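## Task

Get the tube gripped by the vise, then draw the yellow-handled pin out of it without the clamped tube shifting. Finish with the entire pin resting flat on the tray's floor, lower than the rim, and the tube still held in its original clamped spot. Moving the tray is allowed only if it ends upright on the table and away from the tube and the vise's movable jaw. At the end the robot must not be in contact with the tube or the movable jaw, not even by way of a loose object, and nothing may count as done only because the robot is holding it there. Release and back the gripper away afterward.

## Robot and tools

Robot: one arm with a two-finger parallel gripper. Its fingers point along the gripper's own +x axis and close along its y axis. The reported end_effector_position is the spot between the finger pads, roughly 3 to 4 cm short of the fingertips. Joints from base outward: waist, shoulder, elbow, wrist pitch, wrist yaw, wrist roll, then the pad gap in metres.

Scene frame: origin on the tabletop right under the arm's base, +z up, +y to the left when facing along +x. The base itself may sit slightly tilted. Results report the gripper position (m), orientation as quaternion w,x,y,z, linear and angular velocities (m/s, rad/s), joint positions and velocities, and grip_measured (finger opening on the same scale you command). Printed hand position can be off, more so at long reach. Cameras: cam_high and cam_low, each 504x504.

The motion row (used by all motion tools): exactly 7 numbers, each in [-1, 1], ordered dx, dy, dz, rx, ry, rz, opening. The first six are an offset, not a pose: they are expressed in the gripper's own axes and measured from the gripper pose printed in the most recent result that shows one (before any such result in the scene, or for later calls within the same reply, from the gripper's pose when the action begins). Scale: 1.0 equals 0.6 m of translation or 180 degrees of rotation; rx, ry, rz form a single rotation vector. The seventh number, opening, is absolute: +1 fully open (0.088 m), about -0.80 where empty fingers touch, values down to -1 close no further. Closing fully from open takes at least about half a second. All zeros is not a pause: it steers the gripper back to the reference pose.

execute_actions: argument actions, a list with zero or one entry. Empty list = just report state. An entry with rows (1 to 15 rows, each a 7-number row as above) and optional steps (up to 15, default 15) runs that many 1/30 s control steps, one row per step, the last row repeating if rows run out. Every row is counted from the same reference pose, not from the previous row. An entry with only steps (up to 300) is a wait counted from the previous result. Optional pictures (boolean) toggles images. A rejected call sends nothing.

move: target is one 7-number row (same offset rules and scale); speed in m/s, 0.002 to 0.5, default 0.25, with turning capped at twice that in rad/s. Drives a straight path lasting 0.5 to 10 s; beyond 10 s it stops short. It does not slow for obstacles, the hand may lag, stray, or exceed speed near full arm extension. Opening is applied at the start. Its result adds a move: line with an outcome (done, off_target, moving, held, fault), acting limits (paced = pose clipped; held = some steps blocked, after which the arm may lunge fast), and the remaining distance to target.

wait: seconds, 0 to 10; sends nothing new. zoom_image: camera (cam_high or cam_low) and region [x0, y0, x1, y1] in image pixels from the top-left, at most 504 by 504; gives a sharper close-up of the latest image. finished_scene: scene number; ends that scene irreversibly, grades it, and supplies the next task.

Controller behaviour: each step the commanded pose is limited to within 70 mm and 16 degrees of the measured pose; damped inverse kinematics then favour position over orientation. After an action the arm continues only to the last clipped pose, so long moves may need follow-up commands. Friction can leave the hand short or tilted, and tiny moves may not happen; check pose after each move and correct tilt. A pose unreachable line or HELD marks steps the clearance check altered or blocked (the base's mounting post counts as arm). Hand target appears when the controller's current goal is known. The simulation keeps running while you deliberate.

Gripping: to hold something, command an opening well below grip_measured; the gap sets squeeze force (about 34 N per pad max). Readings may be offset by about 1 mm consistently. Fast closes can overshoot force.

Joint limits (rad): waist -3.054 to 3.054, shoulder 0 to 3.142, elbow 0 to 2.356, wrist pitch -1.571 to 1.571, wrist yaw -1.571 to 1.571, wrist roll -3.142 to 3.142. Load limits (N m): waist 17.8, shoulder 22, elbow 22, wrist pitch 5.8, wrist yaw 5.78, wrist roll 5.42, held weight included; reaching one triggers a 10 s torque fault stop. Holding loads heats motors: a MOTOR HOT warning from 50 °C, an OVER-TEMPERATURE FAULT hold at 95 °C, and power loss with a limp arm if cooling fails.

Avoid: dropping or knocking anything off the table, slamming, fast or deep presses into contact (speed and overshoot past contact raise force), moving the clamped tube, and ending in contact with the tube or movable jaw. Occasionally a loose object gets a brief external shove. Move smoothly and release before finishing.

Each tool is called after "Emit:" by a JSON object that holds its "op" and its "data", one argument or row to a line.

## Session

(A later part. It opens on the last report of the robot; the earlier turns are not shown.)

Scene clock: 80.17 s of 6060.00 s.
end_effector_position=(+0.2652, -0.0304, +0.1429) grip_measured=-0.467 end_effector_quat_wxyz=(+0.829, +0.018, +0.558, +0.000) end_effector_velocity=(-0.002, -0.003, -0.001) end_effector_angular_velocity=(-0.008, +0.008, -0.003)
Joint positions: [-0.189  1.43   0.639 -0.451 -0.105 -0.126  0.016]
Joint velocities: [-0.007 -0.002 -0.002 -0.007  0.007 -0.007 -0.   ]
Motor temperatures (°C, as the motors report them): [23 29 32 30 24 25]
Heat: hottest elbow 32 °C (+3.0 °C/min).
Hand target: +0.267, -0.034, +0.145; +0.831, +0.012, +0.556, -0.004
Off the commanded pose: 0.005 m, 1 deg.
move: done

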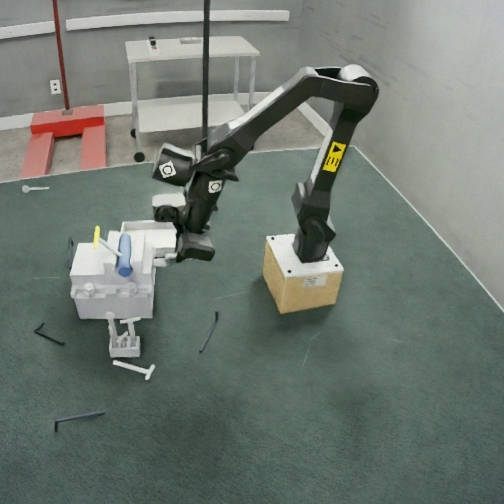

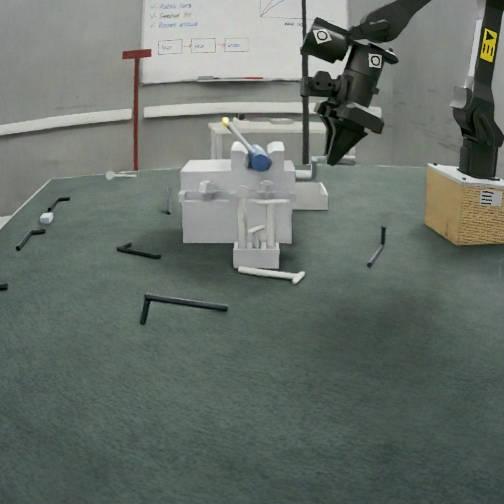

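Two full turns.

Emit:
{"op": "move", "data": {
  "target": [-0.003,-0.05,0.003,0,0,0,-0.8],
  "speed": 0.07
}}

Emit:
{"op": "move", "data": {
  "target": [0.031,-0.033,-0.010,0,0,0,-0.8],
  "speed": 0.07
}}

Emit:
{"op": "move", "data": {
  "target": [0.044,0,-0.015,0,0,0,-0.8],
  "speed": 0.07
}}

Emit:
{"op": "move", "data": {
  "target": [0.031,0.033,-0.010,0,0,0,-0.8],
  "speed": 0.07
}}

Emit:
{"op": "move", "data": {
  "target": [0.004,0.05,0,0,0,0,-0.8],
  "speed": 0.07
}}

Emit:
{"op": "move", "data": {
  "target": [-0.031,0.033,0.012,0,0,0,-0.8],
  "speed": 0.07
}}

Emit:
{"op": "move", "data": {
  "target": [-0.044,0,0.017,0,0,0,-0.8],
  "speed": 0.07
}}

Emit:
{"op": "move", "data": {
  "target": [-0.031,-0.033,0.012,0,0,0,-0.8],
  "speed": 0.07
}}

Emit:
{"op": "move", "data": {
  "target": [-0.003,-0.05,0.003,0,0,0,-0.8],
  "speed": 0.07
}}

Emit:
{"op": "move", "data": {
  "target": [0.031,-0.033,-0.010,0,0,0,-0.8],
  "speed": 0.07
}}

Emit:
{"op": "move", "data": {
  "target": [0.044,0,-0.015,0,0,0,-0.8],
  "speed": 0.07
}}

Emit:
{"op": "move", "data": {
  "target": [0.031,0.033,-0.010,0,0,0,-0.8],
  "speed": 0.07
}}

Emit:
{"op": "move", "data": {
  "target": [0.004,0.05,0,0,0,0,-0.8],
  "speed": 0.07
}}

Emit:
{"op": "move", "data": {
  "target": [-0.031,0.033,0.012,0,0,0,-0.8],
  "speed": 0.07
}}

Emit:
{"op": "move", "data": {
  "target": [-0.044,0,0.017,0,0,0,-0.8],
  "speed": 0.07
}}

Emit:
{"op": "move", "data": {
  "target": [-0.031,-0.033,0.012,0,0,0,-0.8],
  "speed": 0.07
}}

Scene clock: 104.00 s of 6060.00 s.
end_effector_position=(+0.2608, -0.0591, +0.1442) grip_measured=-0.468 end_effector_quat_wxyz=(+0.828, +0.021, +0.560, -0.001) end_effector_velocity=(+0.000, -0.003, +0.000) end_effector_angular_velocity=(-0.011, -0.005, -0.003)
Joint positions: [-0.32   1.445  0.658 -0.475 -0.145 -0.245  0.016]
Joint velocities: [-0.007 -0.002 -0.002  0.007  0.007 -0.007 -0.   ]
Motor temperatures (°C, as the motors report them): [23 28 33 29 24 25]
Heat: hottest elbow 33 °C (+1.0 °C/min).
Hand target: +0.265, -0.061, +0.144; +0.830, +0.018, +0.558, +0.000
Off the commanded pose: 0.005 m, 0 deg.
move: done

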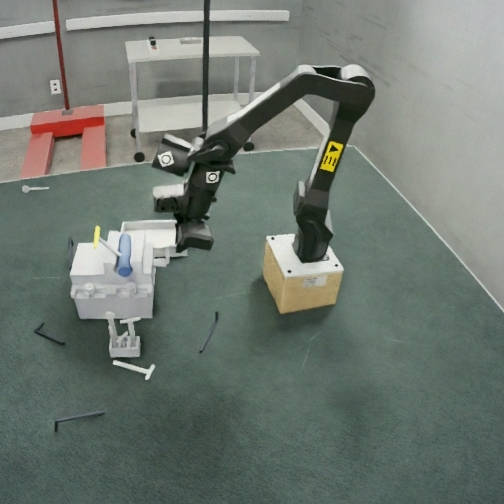

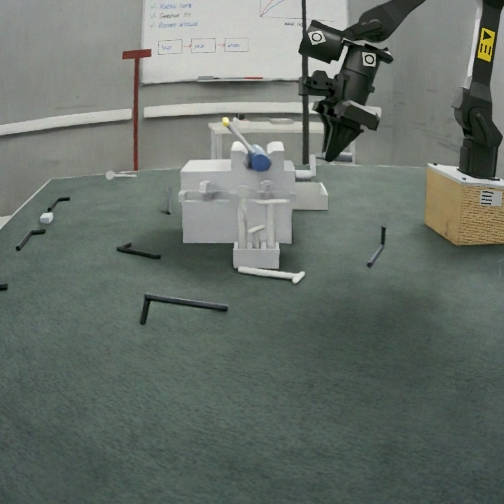

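Scene clock: 104.80 s of 6060.00 s.
end_effector_position=(+0.2587, -0.0780, +0.1253) grip_measured=-0.471 end_effector_quat_wxyz=(+0.827, +0.024, +0.562, -0.004) end_effector_velocity=(-0.005, +0.001, -0.004) end_effector_angular_velocity=(+0.012, +0.017, +0.002)
Joint positions: [-0.399  1.517  0.632 -0.393 -0.165 -0.314  0.016]
Joint velocities: [-0.007  0.007 -0.007 -0.007 -0.007 -0.007 -0.   ]
Motor temperatures (°C, as the motors report them): [23 28 33 29 24 25]
Heat: hottest elbow 33 °C (+2.0 °C/min).
Hand target: +0.261, -0.079, +0.124; +0.828, +0.021, +0.560, -0.002
Off the commanded pose: 0.003 m, 1 deg.
move: done

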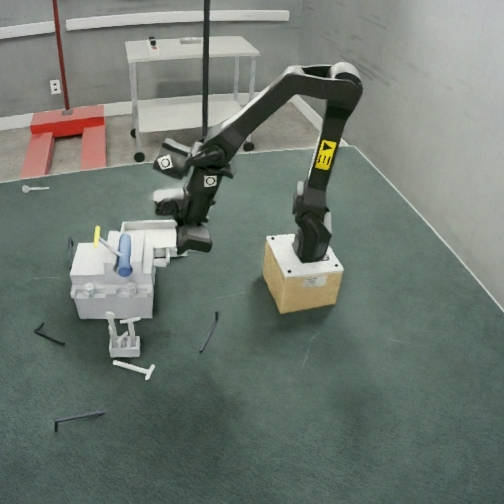

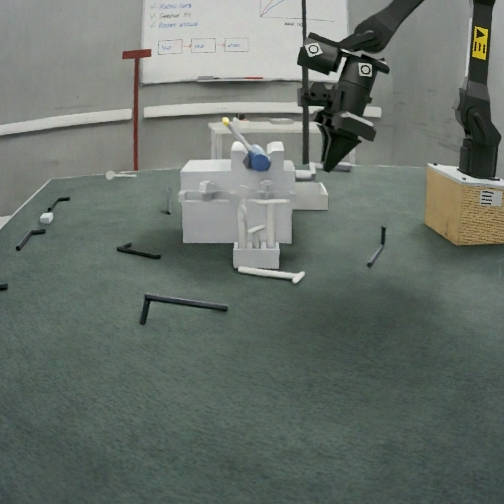

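Scene clock: 105.60 s of 6060.00 s.
end_effector_position=(+0.2588, -0.0765, +0.0996) grip_measured=-0.472 end_effector_quat_wxyz=(+0.827, +0.027, +0.562, -0.004) end_effector_velocity=(+0.001, +0.002, -0.001) end_effector_angular_velocity=(+0.003, -0.005, +0.012)
Joint positions: [-0.394  1.596  0.575 -0.257 -0.167 -0.306  0.016]
Joint velocities: [ 0.002  0.002 -0.002  0.007 -0.007 -0.007  0.   ]
Motor temperatures (°C, as the motors report them): [23 28 33 29 24 25]
Heat: hottest elbow 33 °C (+2.0 °C/min).
Hand target: +0.260, -0.077, +0.097; +0.826, +0.024, +0.562, -0.005
Off the commanded pose: 0.003 m, 0 deg.
move: done

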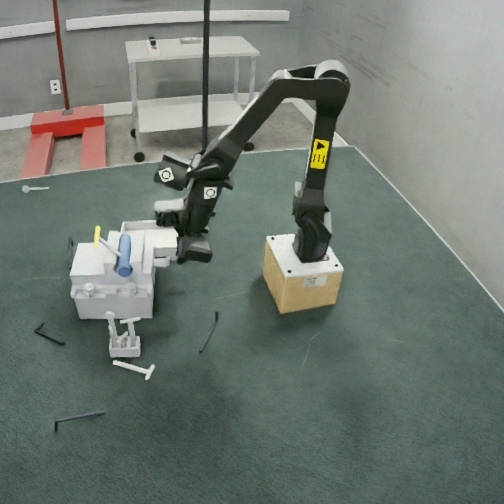

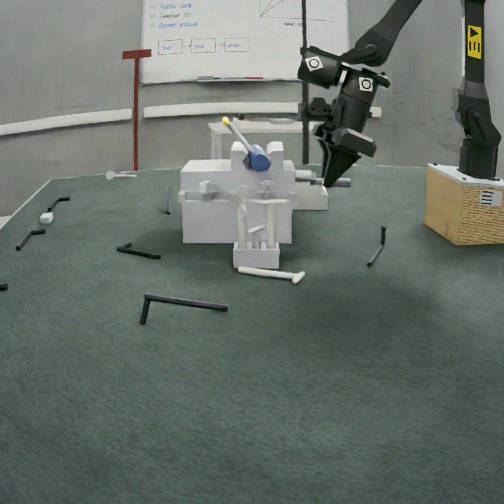

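Scene clock: 106.40 s of 6060.00 s.
end_effector_position=(+0.2614, -0.0597, +0.0835) grip_measured=-0.475 end_effector_quat_wxyz=(+0.827, +0.025, +0.561, -0.010) end_effector_velocity=(-0.004, +0.003, -0.003) end_effector_angular_velocity=(+0.014, +0.015, -0.002)
Joint positions: [-0.311  1.638  0.526 -0.149 -0.132 -0.22   0.016]
Joint velocities: [ 0.002  0.002 -0.007 -0.007 -0.007  0.007  0.   ]
Motor temperatures (°C, as the motors report them): [23 28 33 29 24 25]
Heat: hottest elbow 33 °C (+2.0 °C/min).
Hand target: +0.261, -0.056, +0.081; +0.826, +0.027, +0.562, -0.004
Off the commanded pose: 0.005 m, 1 deg.
move: done

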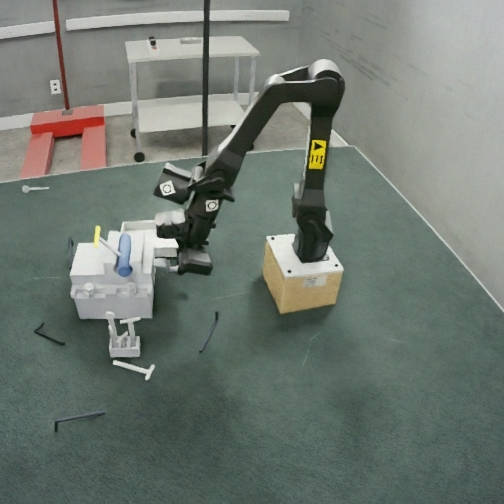

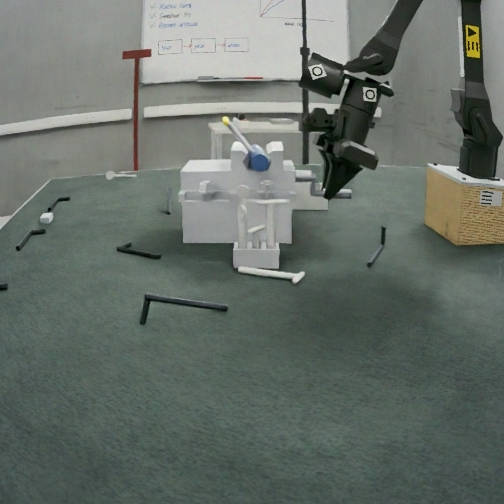

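Scene clock: 107.17 s of 6060.00 s.
end_effector_position=(+0.2654, -0.0343, +0.0822) grip_measured=-0.479 end_effector_quat_wxyz=(+0.826, +0.025, +0.563, -0.018) end_effector_velocity=(+0.002, +0.001, +0.002) end_effector_angular_velocity=(-0.012, -0.011, +0.012)
Joint positions: [-0.185  1.631  0.514 -0.132 -0.08  -0.092  0.016]
Joint velocities: [ 0.007 -0.007 -0.002  0.007  0.007 -0.007  0.   ]
Motor temperatures (°C, as the motors report them): [23 28 33 29 24 25]
Heat: hottest elbow 33 °C (+2.0 °C/min).
Hand target: +0.264, -0.029, +0.082; +0.827, +0.025, +0.562, -0.010
Off the commanded pose: 0.005 m, 1 deg.
move: done

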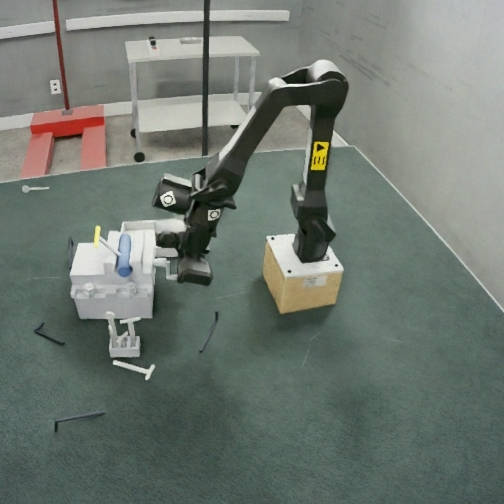

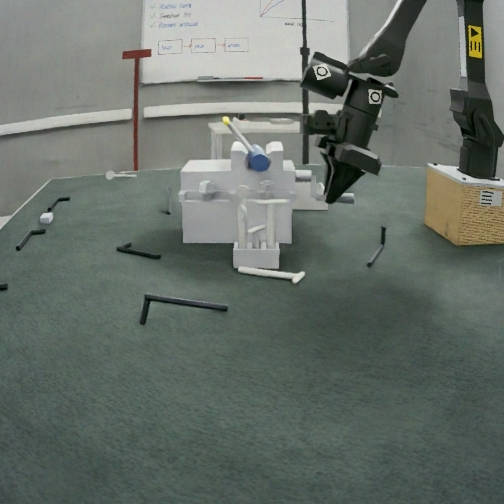

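Scene clock: 107.93 s of 6060.00 s.
end_effector_position=(+0.2682, -0.0144, +0.1011) grip_measured=-0.479 end_effector_quat_wxyz=(+0.826, +0.028, +0.563, -0.016) end_effector_velocity=(+0.000, +0.003, +0.002) end_effector_angular_velocity=(+0.004, -0.003, +0.017)
Joint positions: [-0.1    1.559  0.55  -0.235 -0.06  -0.008  0.016]
Joint velocities: [ 0.007 -0.007  0.002 -0.007 -0.007 -0.007  0.   ]
Motor temperatures (°C, as the motors report them): [23 28 33 29 24 25]
Heat: hottest elbow 33 °C (+2.0 °C/min).
Hand target: +0.267, -0.015, +0.103; +0.826, +0.025, +0.563, -0.017
Off the commanded pose: 0.002 m, 0 deg.
move: done

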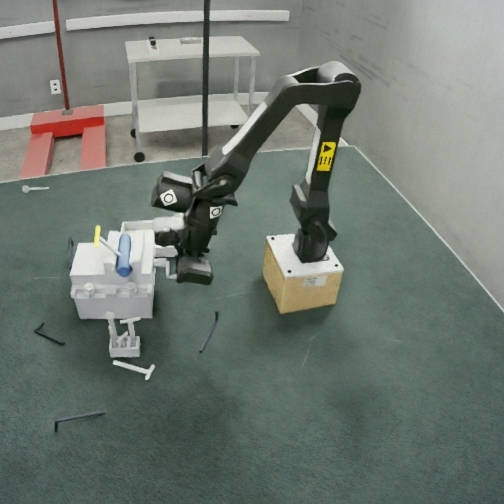

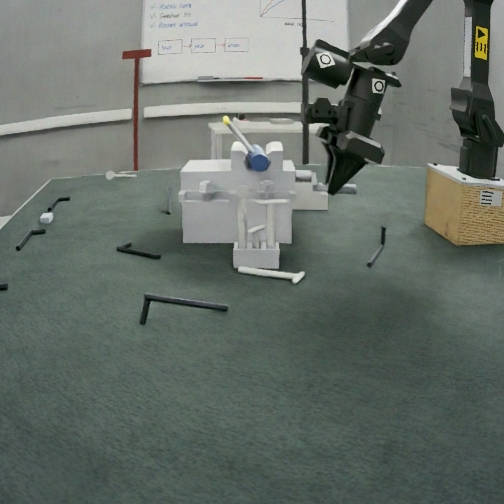

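Scene clock: 108.70 s of 6060.00 s.
end_effector_position=(+0.2682, -0.0148, +0.1272) grip_measured=-0.479 end_effector_quat_wxyz=(+0.826, +0.028, +0.563, -0.016) end_effector_velocity=(-0.001, +0.001, +0.002) end_effector_angular_velocity=(-0.000, +0.007, +0.021)
Joint positions: [-0.104  1.477  0.609 -0.376 -0.06  -0.012  0.016]
Joint velocities: [-0.002 -0.007  0.007 -0.022 -0.007 -0.022 -0.   ]
Motor temperatures (°C, as the motors report them): [23 28 33 29 24 25]
Heat: hottest elbow 33 °C (+2.0 °C/min).
Hand target: +0.268, -0.015, +0.129; +0.826, +0.028, +0.562, -0.016
Off the commanded pose: 0.002 m, 0 deg.
move: done

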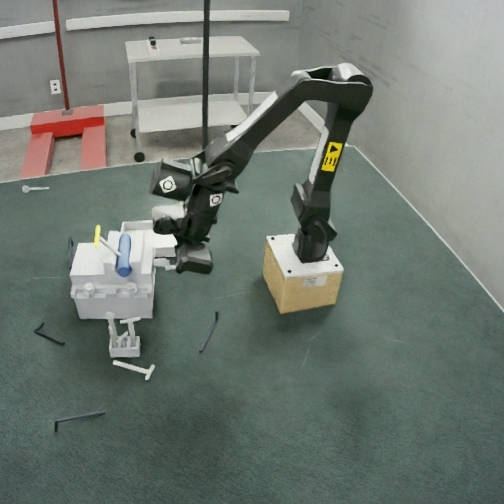

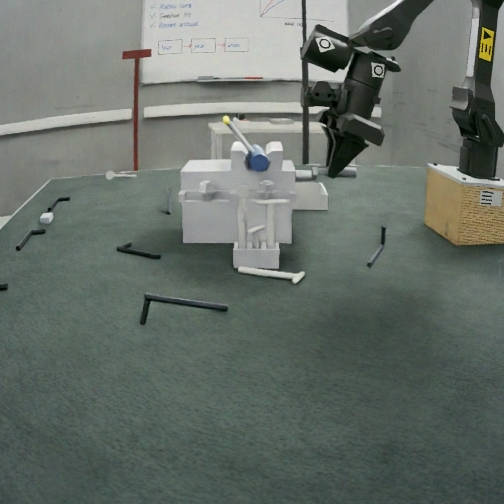

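Scene clock: 109.50 s of 6060.00 s.
end_effector_position=(+0.2654, -0.0323, +0.1441) grip_measured=-0.480 end_effector_quat_wxyz=(+0.825, +0.032, +0.564, -0.014) end_effector_velocity=(-0.005, -0.000, -0.000) end_effector_angular_velocity=(+0.007, +0.015, +0.002)
Joint positions: [-0.191  1.438  0.656 -0.474 -0.095 -0.09   0.015]
Joint velocities: [-0.007 -0.007 -0.002 -0.022 -0.007 -0.007 -0.   ]
Motor temperatures (°C, as the motors report them): [23 28 33 29 24 25]
Heat: hottest elbow 33 °C (+2.0 °C/min).
Hand target: +0.267, -0.035, +0.147; +0.826, +0.028, +0.562, -0.016
Off the commanded pose: 0.004 m, 1 deg.
move: done

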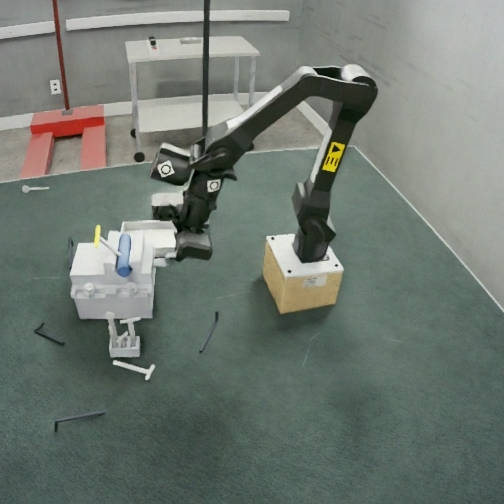

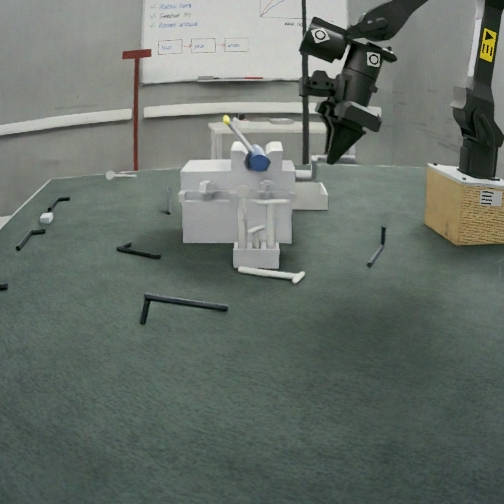

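Scene clock: 110.27 s of 6060.00 s.
end_effector_position=(+0.2613, -0.0592, +0.1446) grip_measured=-0.481 end_effector_quat_wxyz=(+0.824, +0.036, +0.565, -0.012) end_effector_velocity=(-0.001, +0.004, -0.001) end_effector_angular_velocity=(+0.029, +0.001, +0.026)
Joint positions: [-0.317  1.453  0.671 -0.489 -0.14  -0.207  0.015]
Joint velocities: [-0.007  0.002 -0.002 -0.007 -0.037 -0.022 -0.   ]
Motor temperatures (°C, as the motors report them): [23 28 33 29 24 25]
Heat: hottest elbow 33 °C (+2.0 °C/min).
Hand target: +0.264, -0.063, +0.145; +0.825, +0.032, +0.564, -0.014
Off the commanded pose: 0.005 m, 0 deg.
move: done

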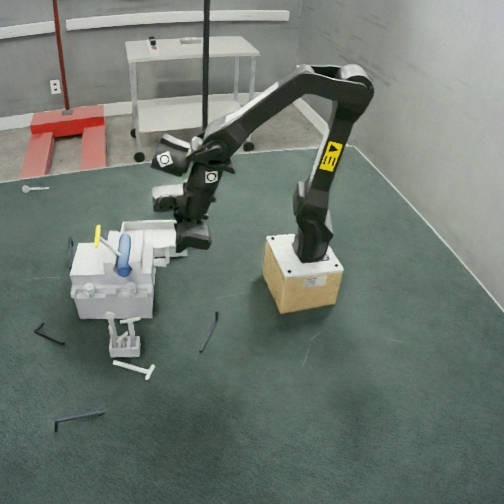

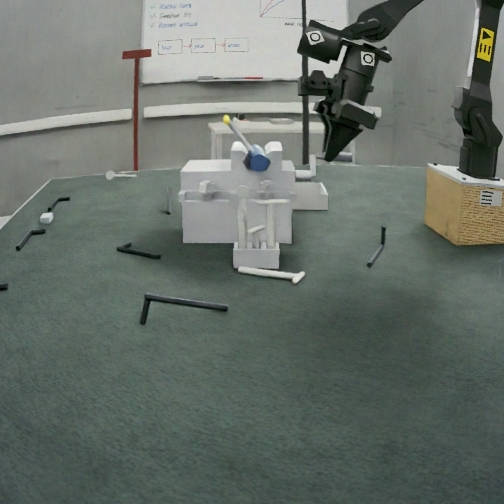

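Scene clock: 111.07 s of 6060.00 s.
end_effector_position=(+0.2588, -0.0777, +0.1258) grip_measured=-0.483 end_effector_quat_wxyz=(+0.823, +0.037, +0.566, -0.014) end_effector_velocity=(-0.001, -0.000, -0.002) end_effector_angular_velocity=(+0.005, -0.001, +0.002)
Joint positions: [-0.395  1.521  0.642 -0.407 -0.159 -0.278  0.015]
Joint velocities: [-0.007  0.002 -0.007  0.007 -0.007 -0.007 -0.001]
Motor temperatures (°C, as the motors report them): [23 28 33 29 24 25]
Heat: hottest elbow 33 °C (+2.0 °C/min).
Hand target: +0.261, -0.078, +0.124; +0.824, +0.036, +0.565, -0.013
Off the commanded pose: 0.003 m, 0 deg.
move: done

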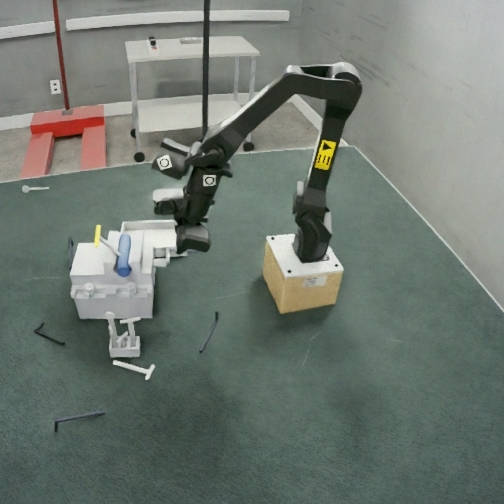

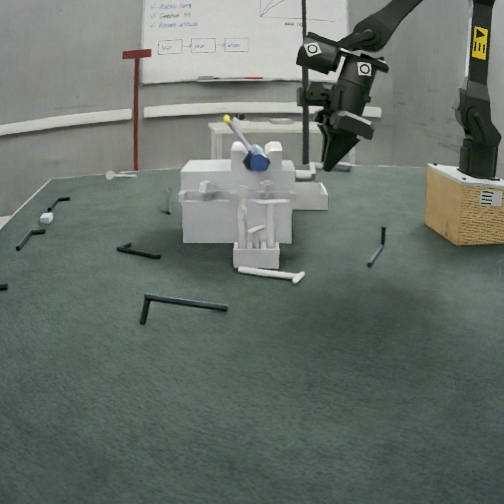

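Scene clock: 111.87 s of 6060.00 s.
end_effector_position=(+0.2589, -0.0768, +0.1004) grip_measured=-0.484 end_effector_quat_wxyz=(+0.823, +0.039, +0.566, -0.015) end_effector_velocity=(-0.004, +0.003, -0.003) end_effector_angular_velocity=(+0.015, +0.014, -0.002)
Joint positions: [-0.391  1.597  0.584 -0.272 -0.159 -0.271  0.015]
Joint velocities: [ 0.002  0.002 -0.007 -0.007 -0.007  0.007  0.   ]
Motor temperatures (°C, as the motors report them): [23 28 33 29 24 25]
Heat: hottest elbow 33 °C (+2.0 °C/min).
Hand target: +0.260, -0.077, +0.098; +0.823, +0.037, +0.566, -0.014
Off the commanded pose: 0.003 m, 0 deg.
move: done

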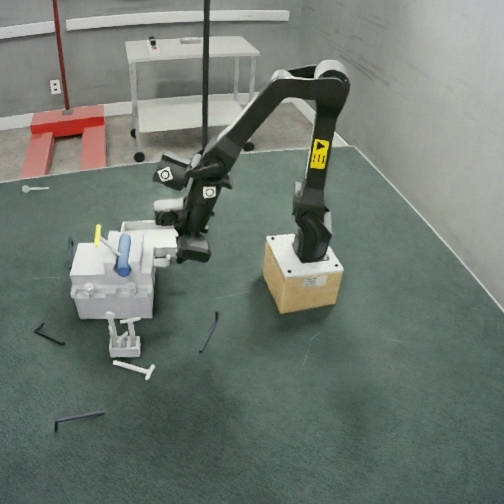

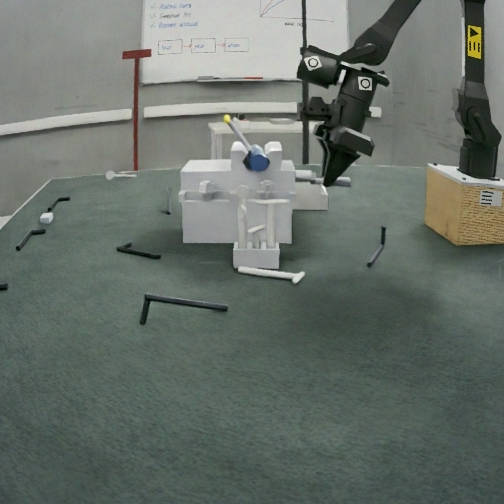

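Scene clock: 112.67 s of 6060.00 s.
end_effector_position=(+0.2616, -0.0603, +0.0840) grip_measured=-0.486 end_effector_quat_wxyz=(+0.824, +0.036, +0.566, -0.021) end_effector_velocity=(-0.002, +0.002, -0.002) end_effector_angular_velocity=(+0.007, +0.010, +0.012)
Joint positions: [-0.307  1.64   0.536 -0.165 -0.122 -0.187  0.015]
Joint velocities: [ 0.002  0.002 -0.002 -0.007 -0.007 -0.007 -0.   ]
Motor temperatures (°C, as the motors report them): [23 28 33 29 24 25]
Heat: hottest elbow 33 °C (+2.0 °C/min).
Hand target: +0.261, -0.056, +0.082; +0.823, +0.039, +0.566, -0.015
Off the commanded pose: 0.005 m, 1 deg.
move: done

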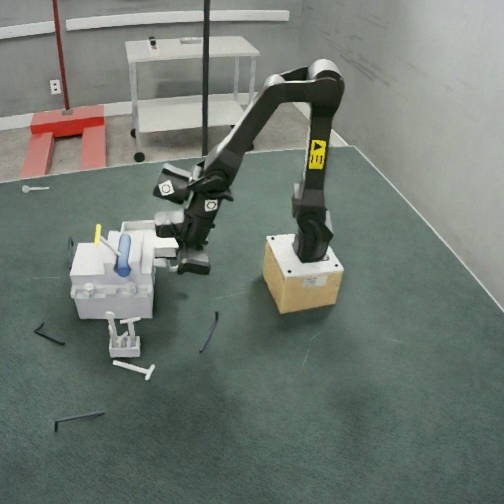

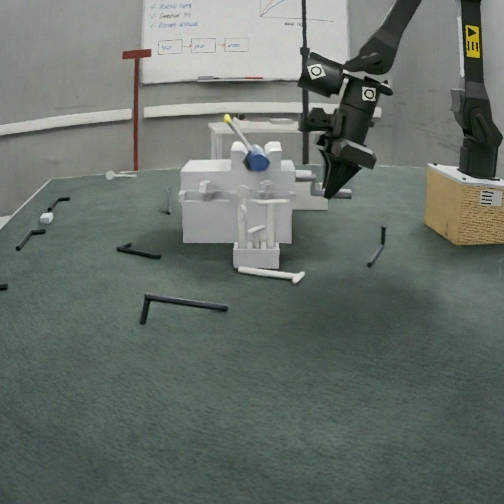

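Scene clock: 113.43 s of 6060.00 s.
end_effector_position=(+0.2657, -0.0344, +0.0822) grip_measured=-0.488 end_effector_quat_wxyz=(+0.822, +0.035, +0.567, -0.027) end_effector_velocity=(-0.002, -0.000, -0.001) end_effector_angular_velocity=(+0.002, +0.008, -0.021)
Joint positions: [-0.181  1.637  0.526 -0.149 -0.073 -0.061  0.015]
Joint velocities: [ 0.002 -0.002 -0.002 -0.007  0.007  0.022 -0.   ]
Motor temperatures (°C, as the motors report them): [23 28 33 29 24 25]
Heat: hottest elbow 33 °C (+2.0 °C/min).
Hand target: +0.265, -0.030, +0.083; +0.823, +0.036, +0.566, -0.021
Off the commanded pose: 0.004 m, 1 deg.
move: done

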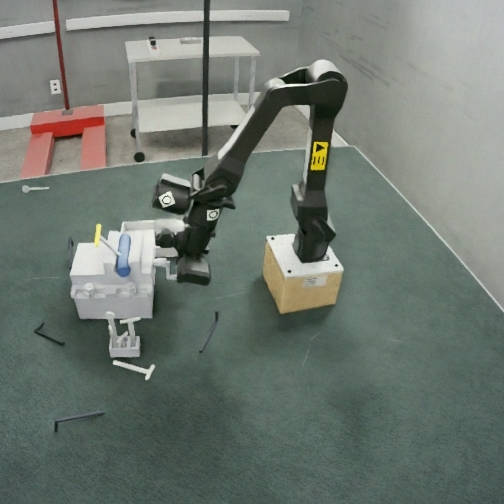

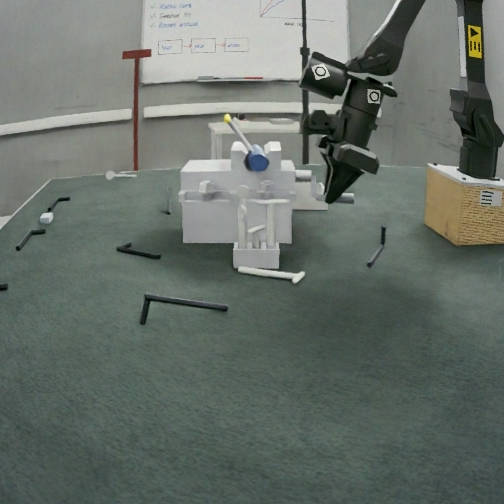

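Scene clock: 114.20 s of 6060.00 s.
end_effector_position=(+0.2685, -0.0145, +0.1007) grip_measured=-0.488 end_effector_quat_wxyz=(+0.822, +0.039, +0.568, -0.025) end_effector_velocity=(-0.003, +0.002, +0.001) end_effector_angular_velocity=(+0.010, +0.012, -0.002)
Joint positions: [-0.098  1.568  0.562 -0.251 -0.054  0.022  0.015]
Joint velocities: [ 0.002 -0.007  0.002 -0.022 -0.007  0.007 -0.   ]
Motor temperatures (°C, as the motors report them): [23 28 33 29 24 25]
Heat: hottest elbow 33 °C (+2.0 °C/min).
Hand target: +0.268, -0.015, +0.103; +0.822, +0.035, +0.568, -0.027
Off the commanded pose: 0.002 m, 0 deg.
move: done

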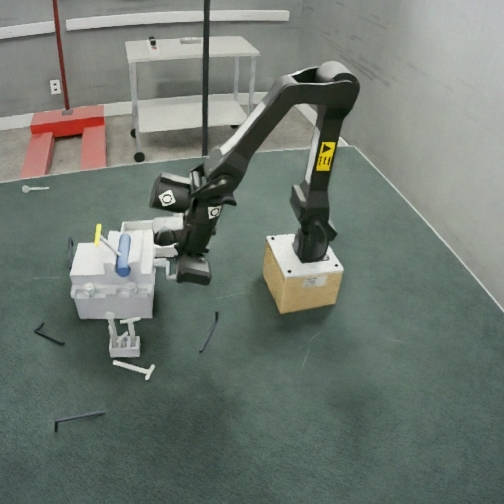

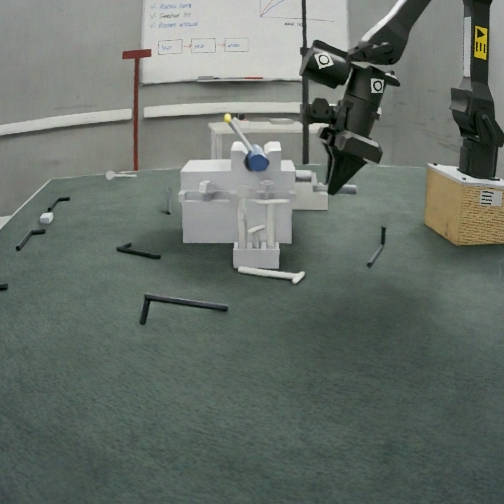

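Scene clock: 114.97 s of 6060.00 s.
end_effector_position=(+0.2686, -0.0146, +0.1267) grip_measured=-0.488 end_effector_quat_wxyz=(+0.822, +0.039, +0.568, -0.025) end_effector_velocity=(+0.002, -0.001, +0.003) end_effector_angular_velocity=(+0.004, -0.008, +0.002)
Joint positions: [-0.101  1.488  0.622 -0.391 -0.056  0.019  0.015]
Joint velocities: [-0.007 -0.007  0.007 -0.007 -0.007 -0.007 -0.   ]
Motor temperatures (°C, as the motors report them): [23 28 33 29 24 25]
Heat: hottest elbow 33 °C (+2.0 °C/min).
Hand target: +0.269, -0.015, +0.129; +0.822, +0.039, +0.568, -0.025
Off the commanded pose: 0.002 m, 0 deg.
move: done

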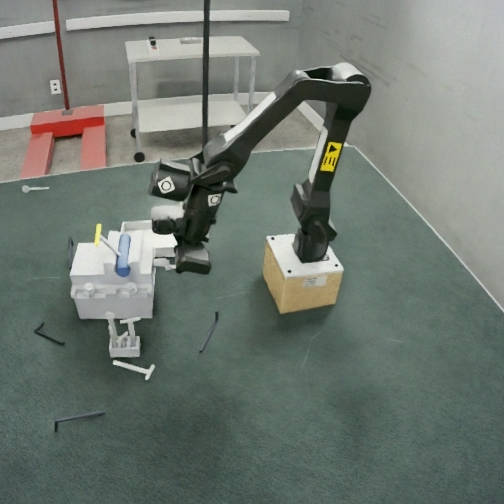

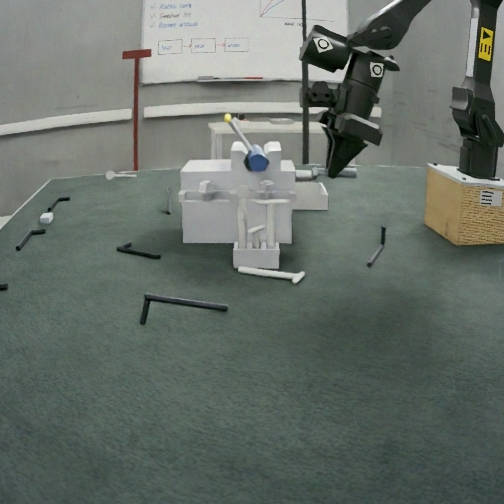

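Scene clock: 115.77 s of 6060.00 s.
end_effector_position=(+0.2658, -0.0317, +0.1438) grip_measured=-0.488 end_effector_quat_wxyz=(+0.821, +0.043, +0.569, -0.022) end_effector_velocity=(-0.001, -0.001, +0.001) end_effector_angular_velocity=(+0.005, +0.001, +0.002)
Joint positions: [-0.187  1.449  0.668 -0.487 -0.092 -0.06   0.015]
Joint velocities: [-0.007 -0.002  0.002 -0.007 -0.007 -0.007 -0.   ]
Motor temperatures (°C, as the motors report them): [23 28 33 29 24 25]
Heat: hottest elbow 33 °C (+2.0 °C/min).
Hand target: +0.267, -0.035, +0.146; +0.822, +0.039, +0.568, -0.025
Off the commanded pose: 0.004 m, 1 deg.
move: done

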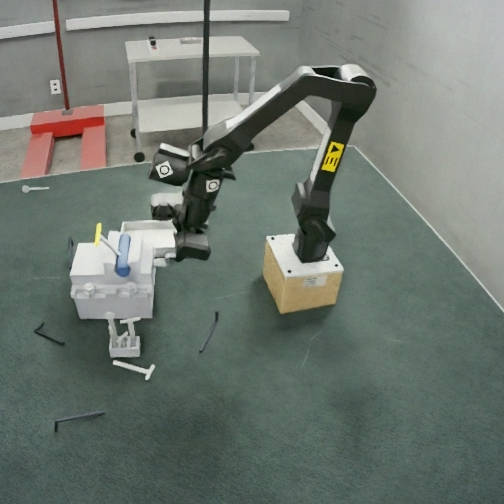

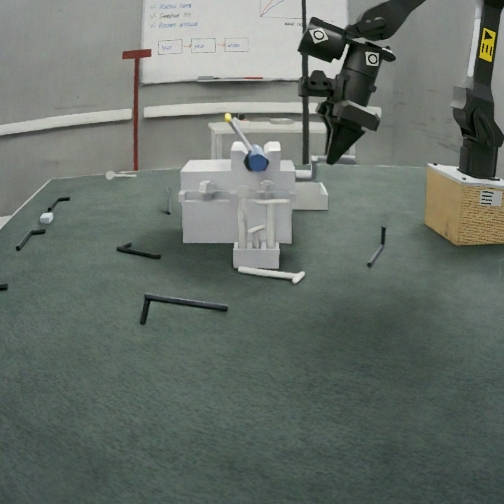

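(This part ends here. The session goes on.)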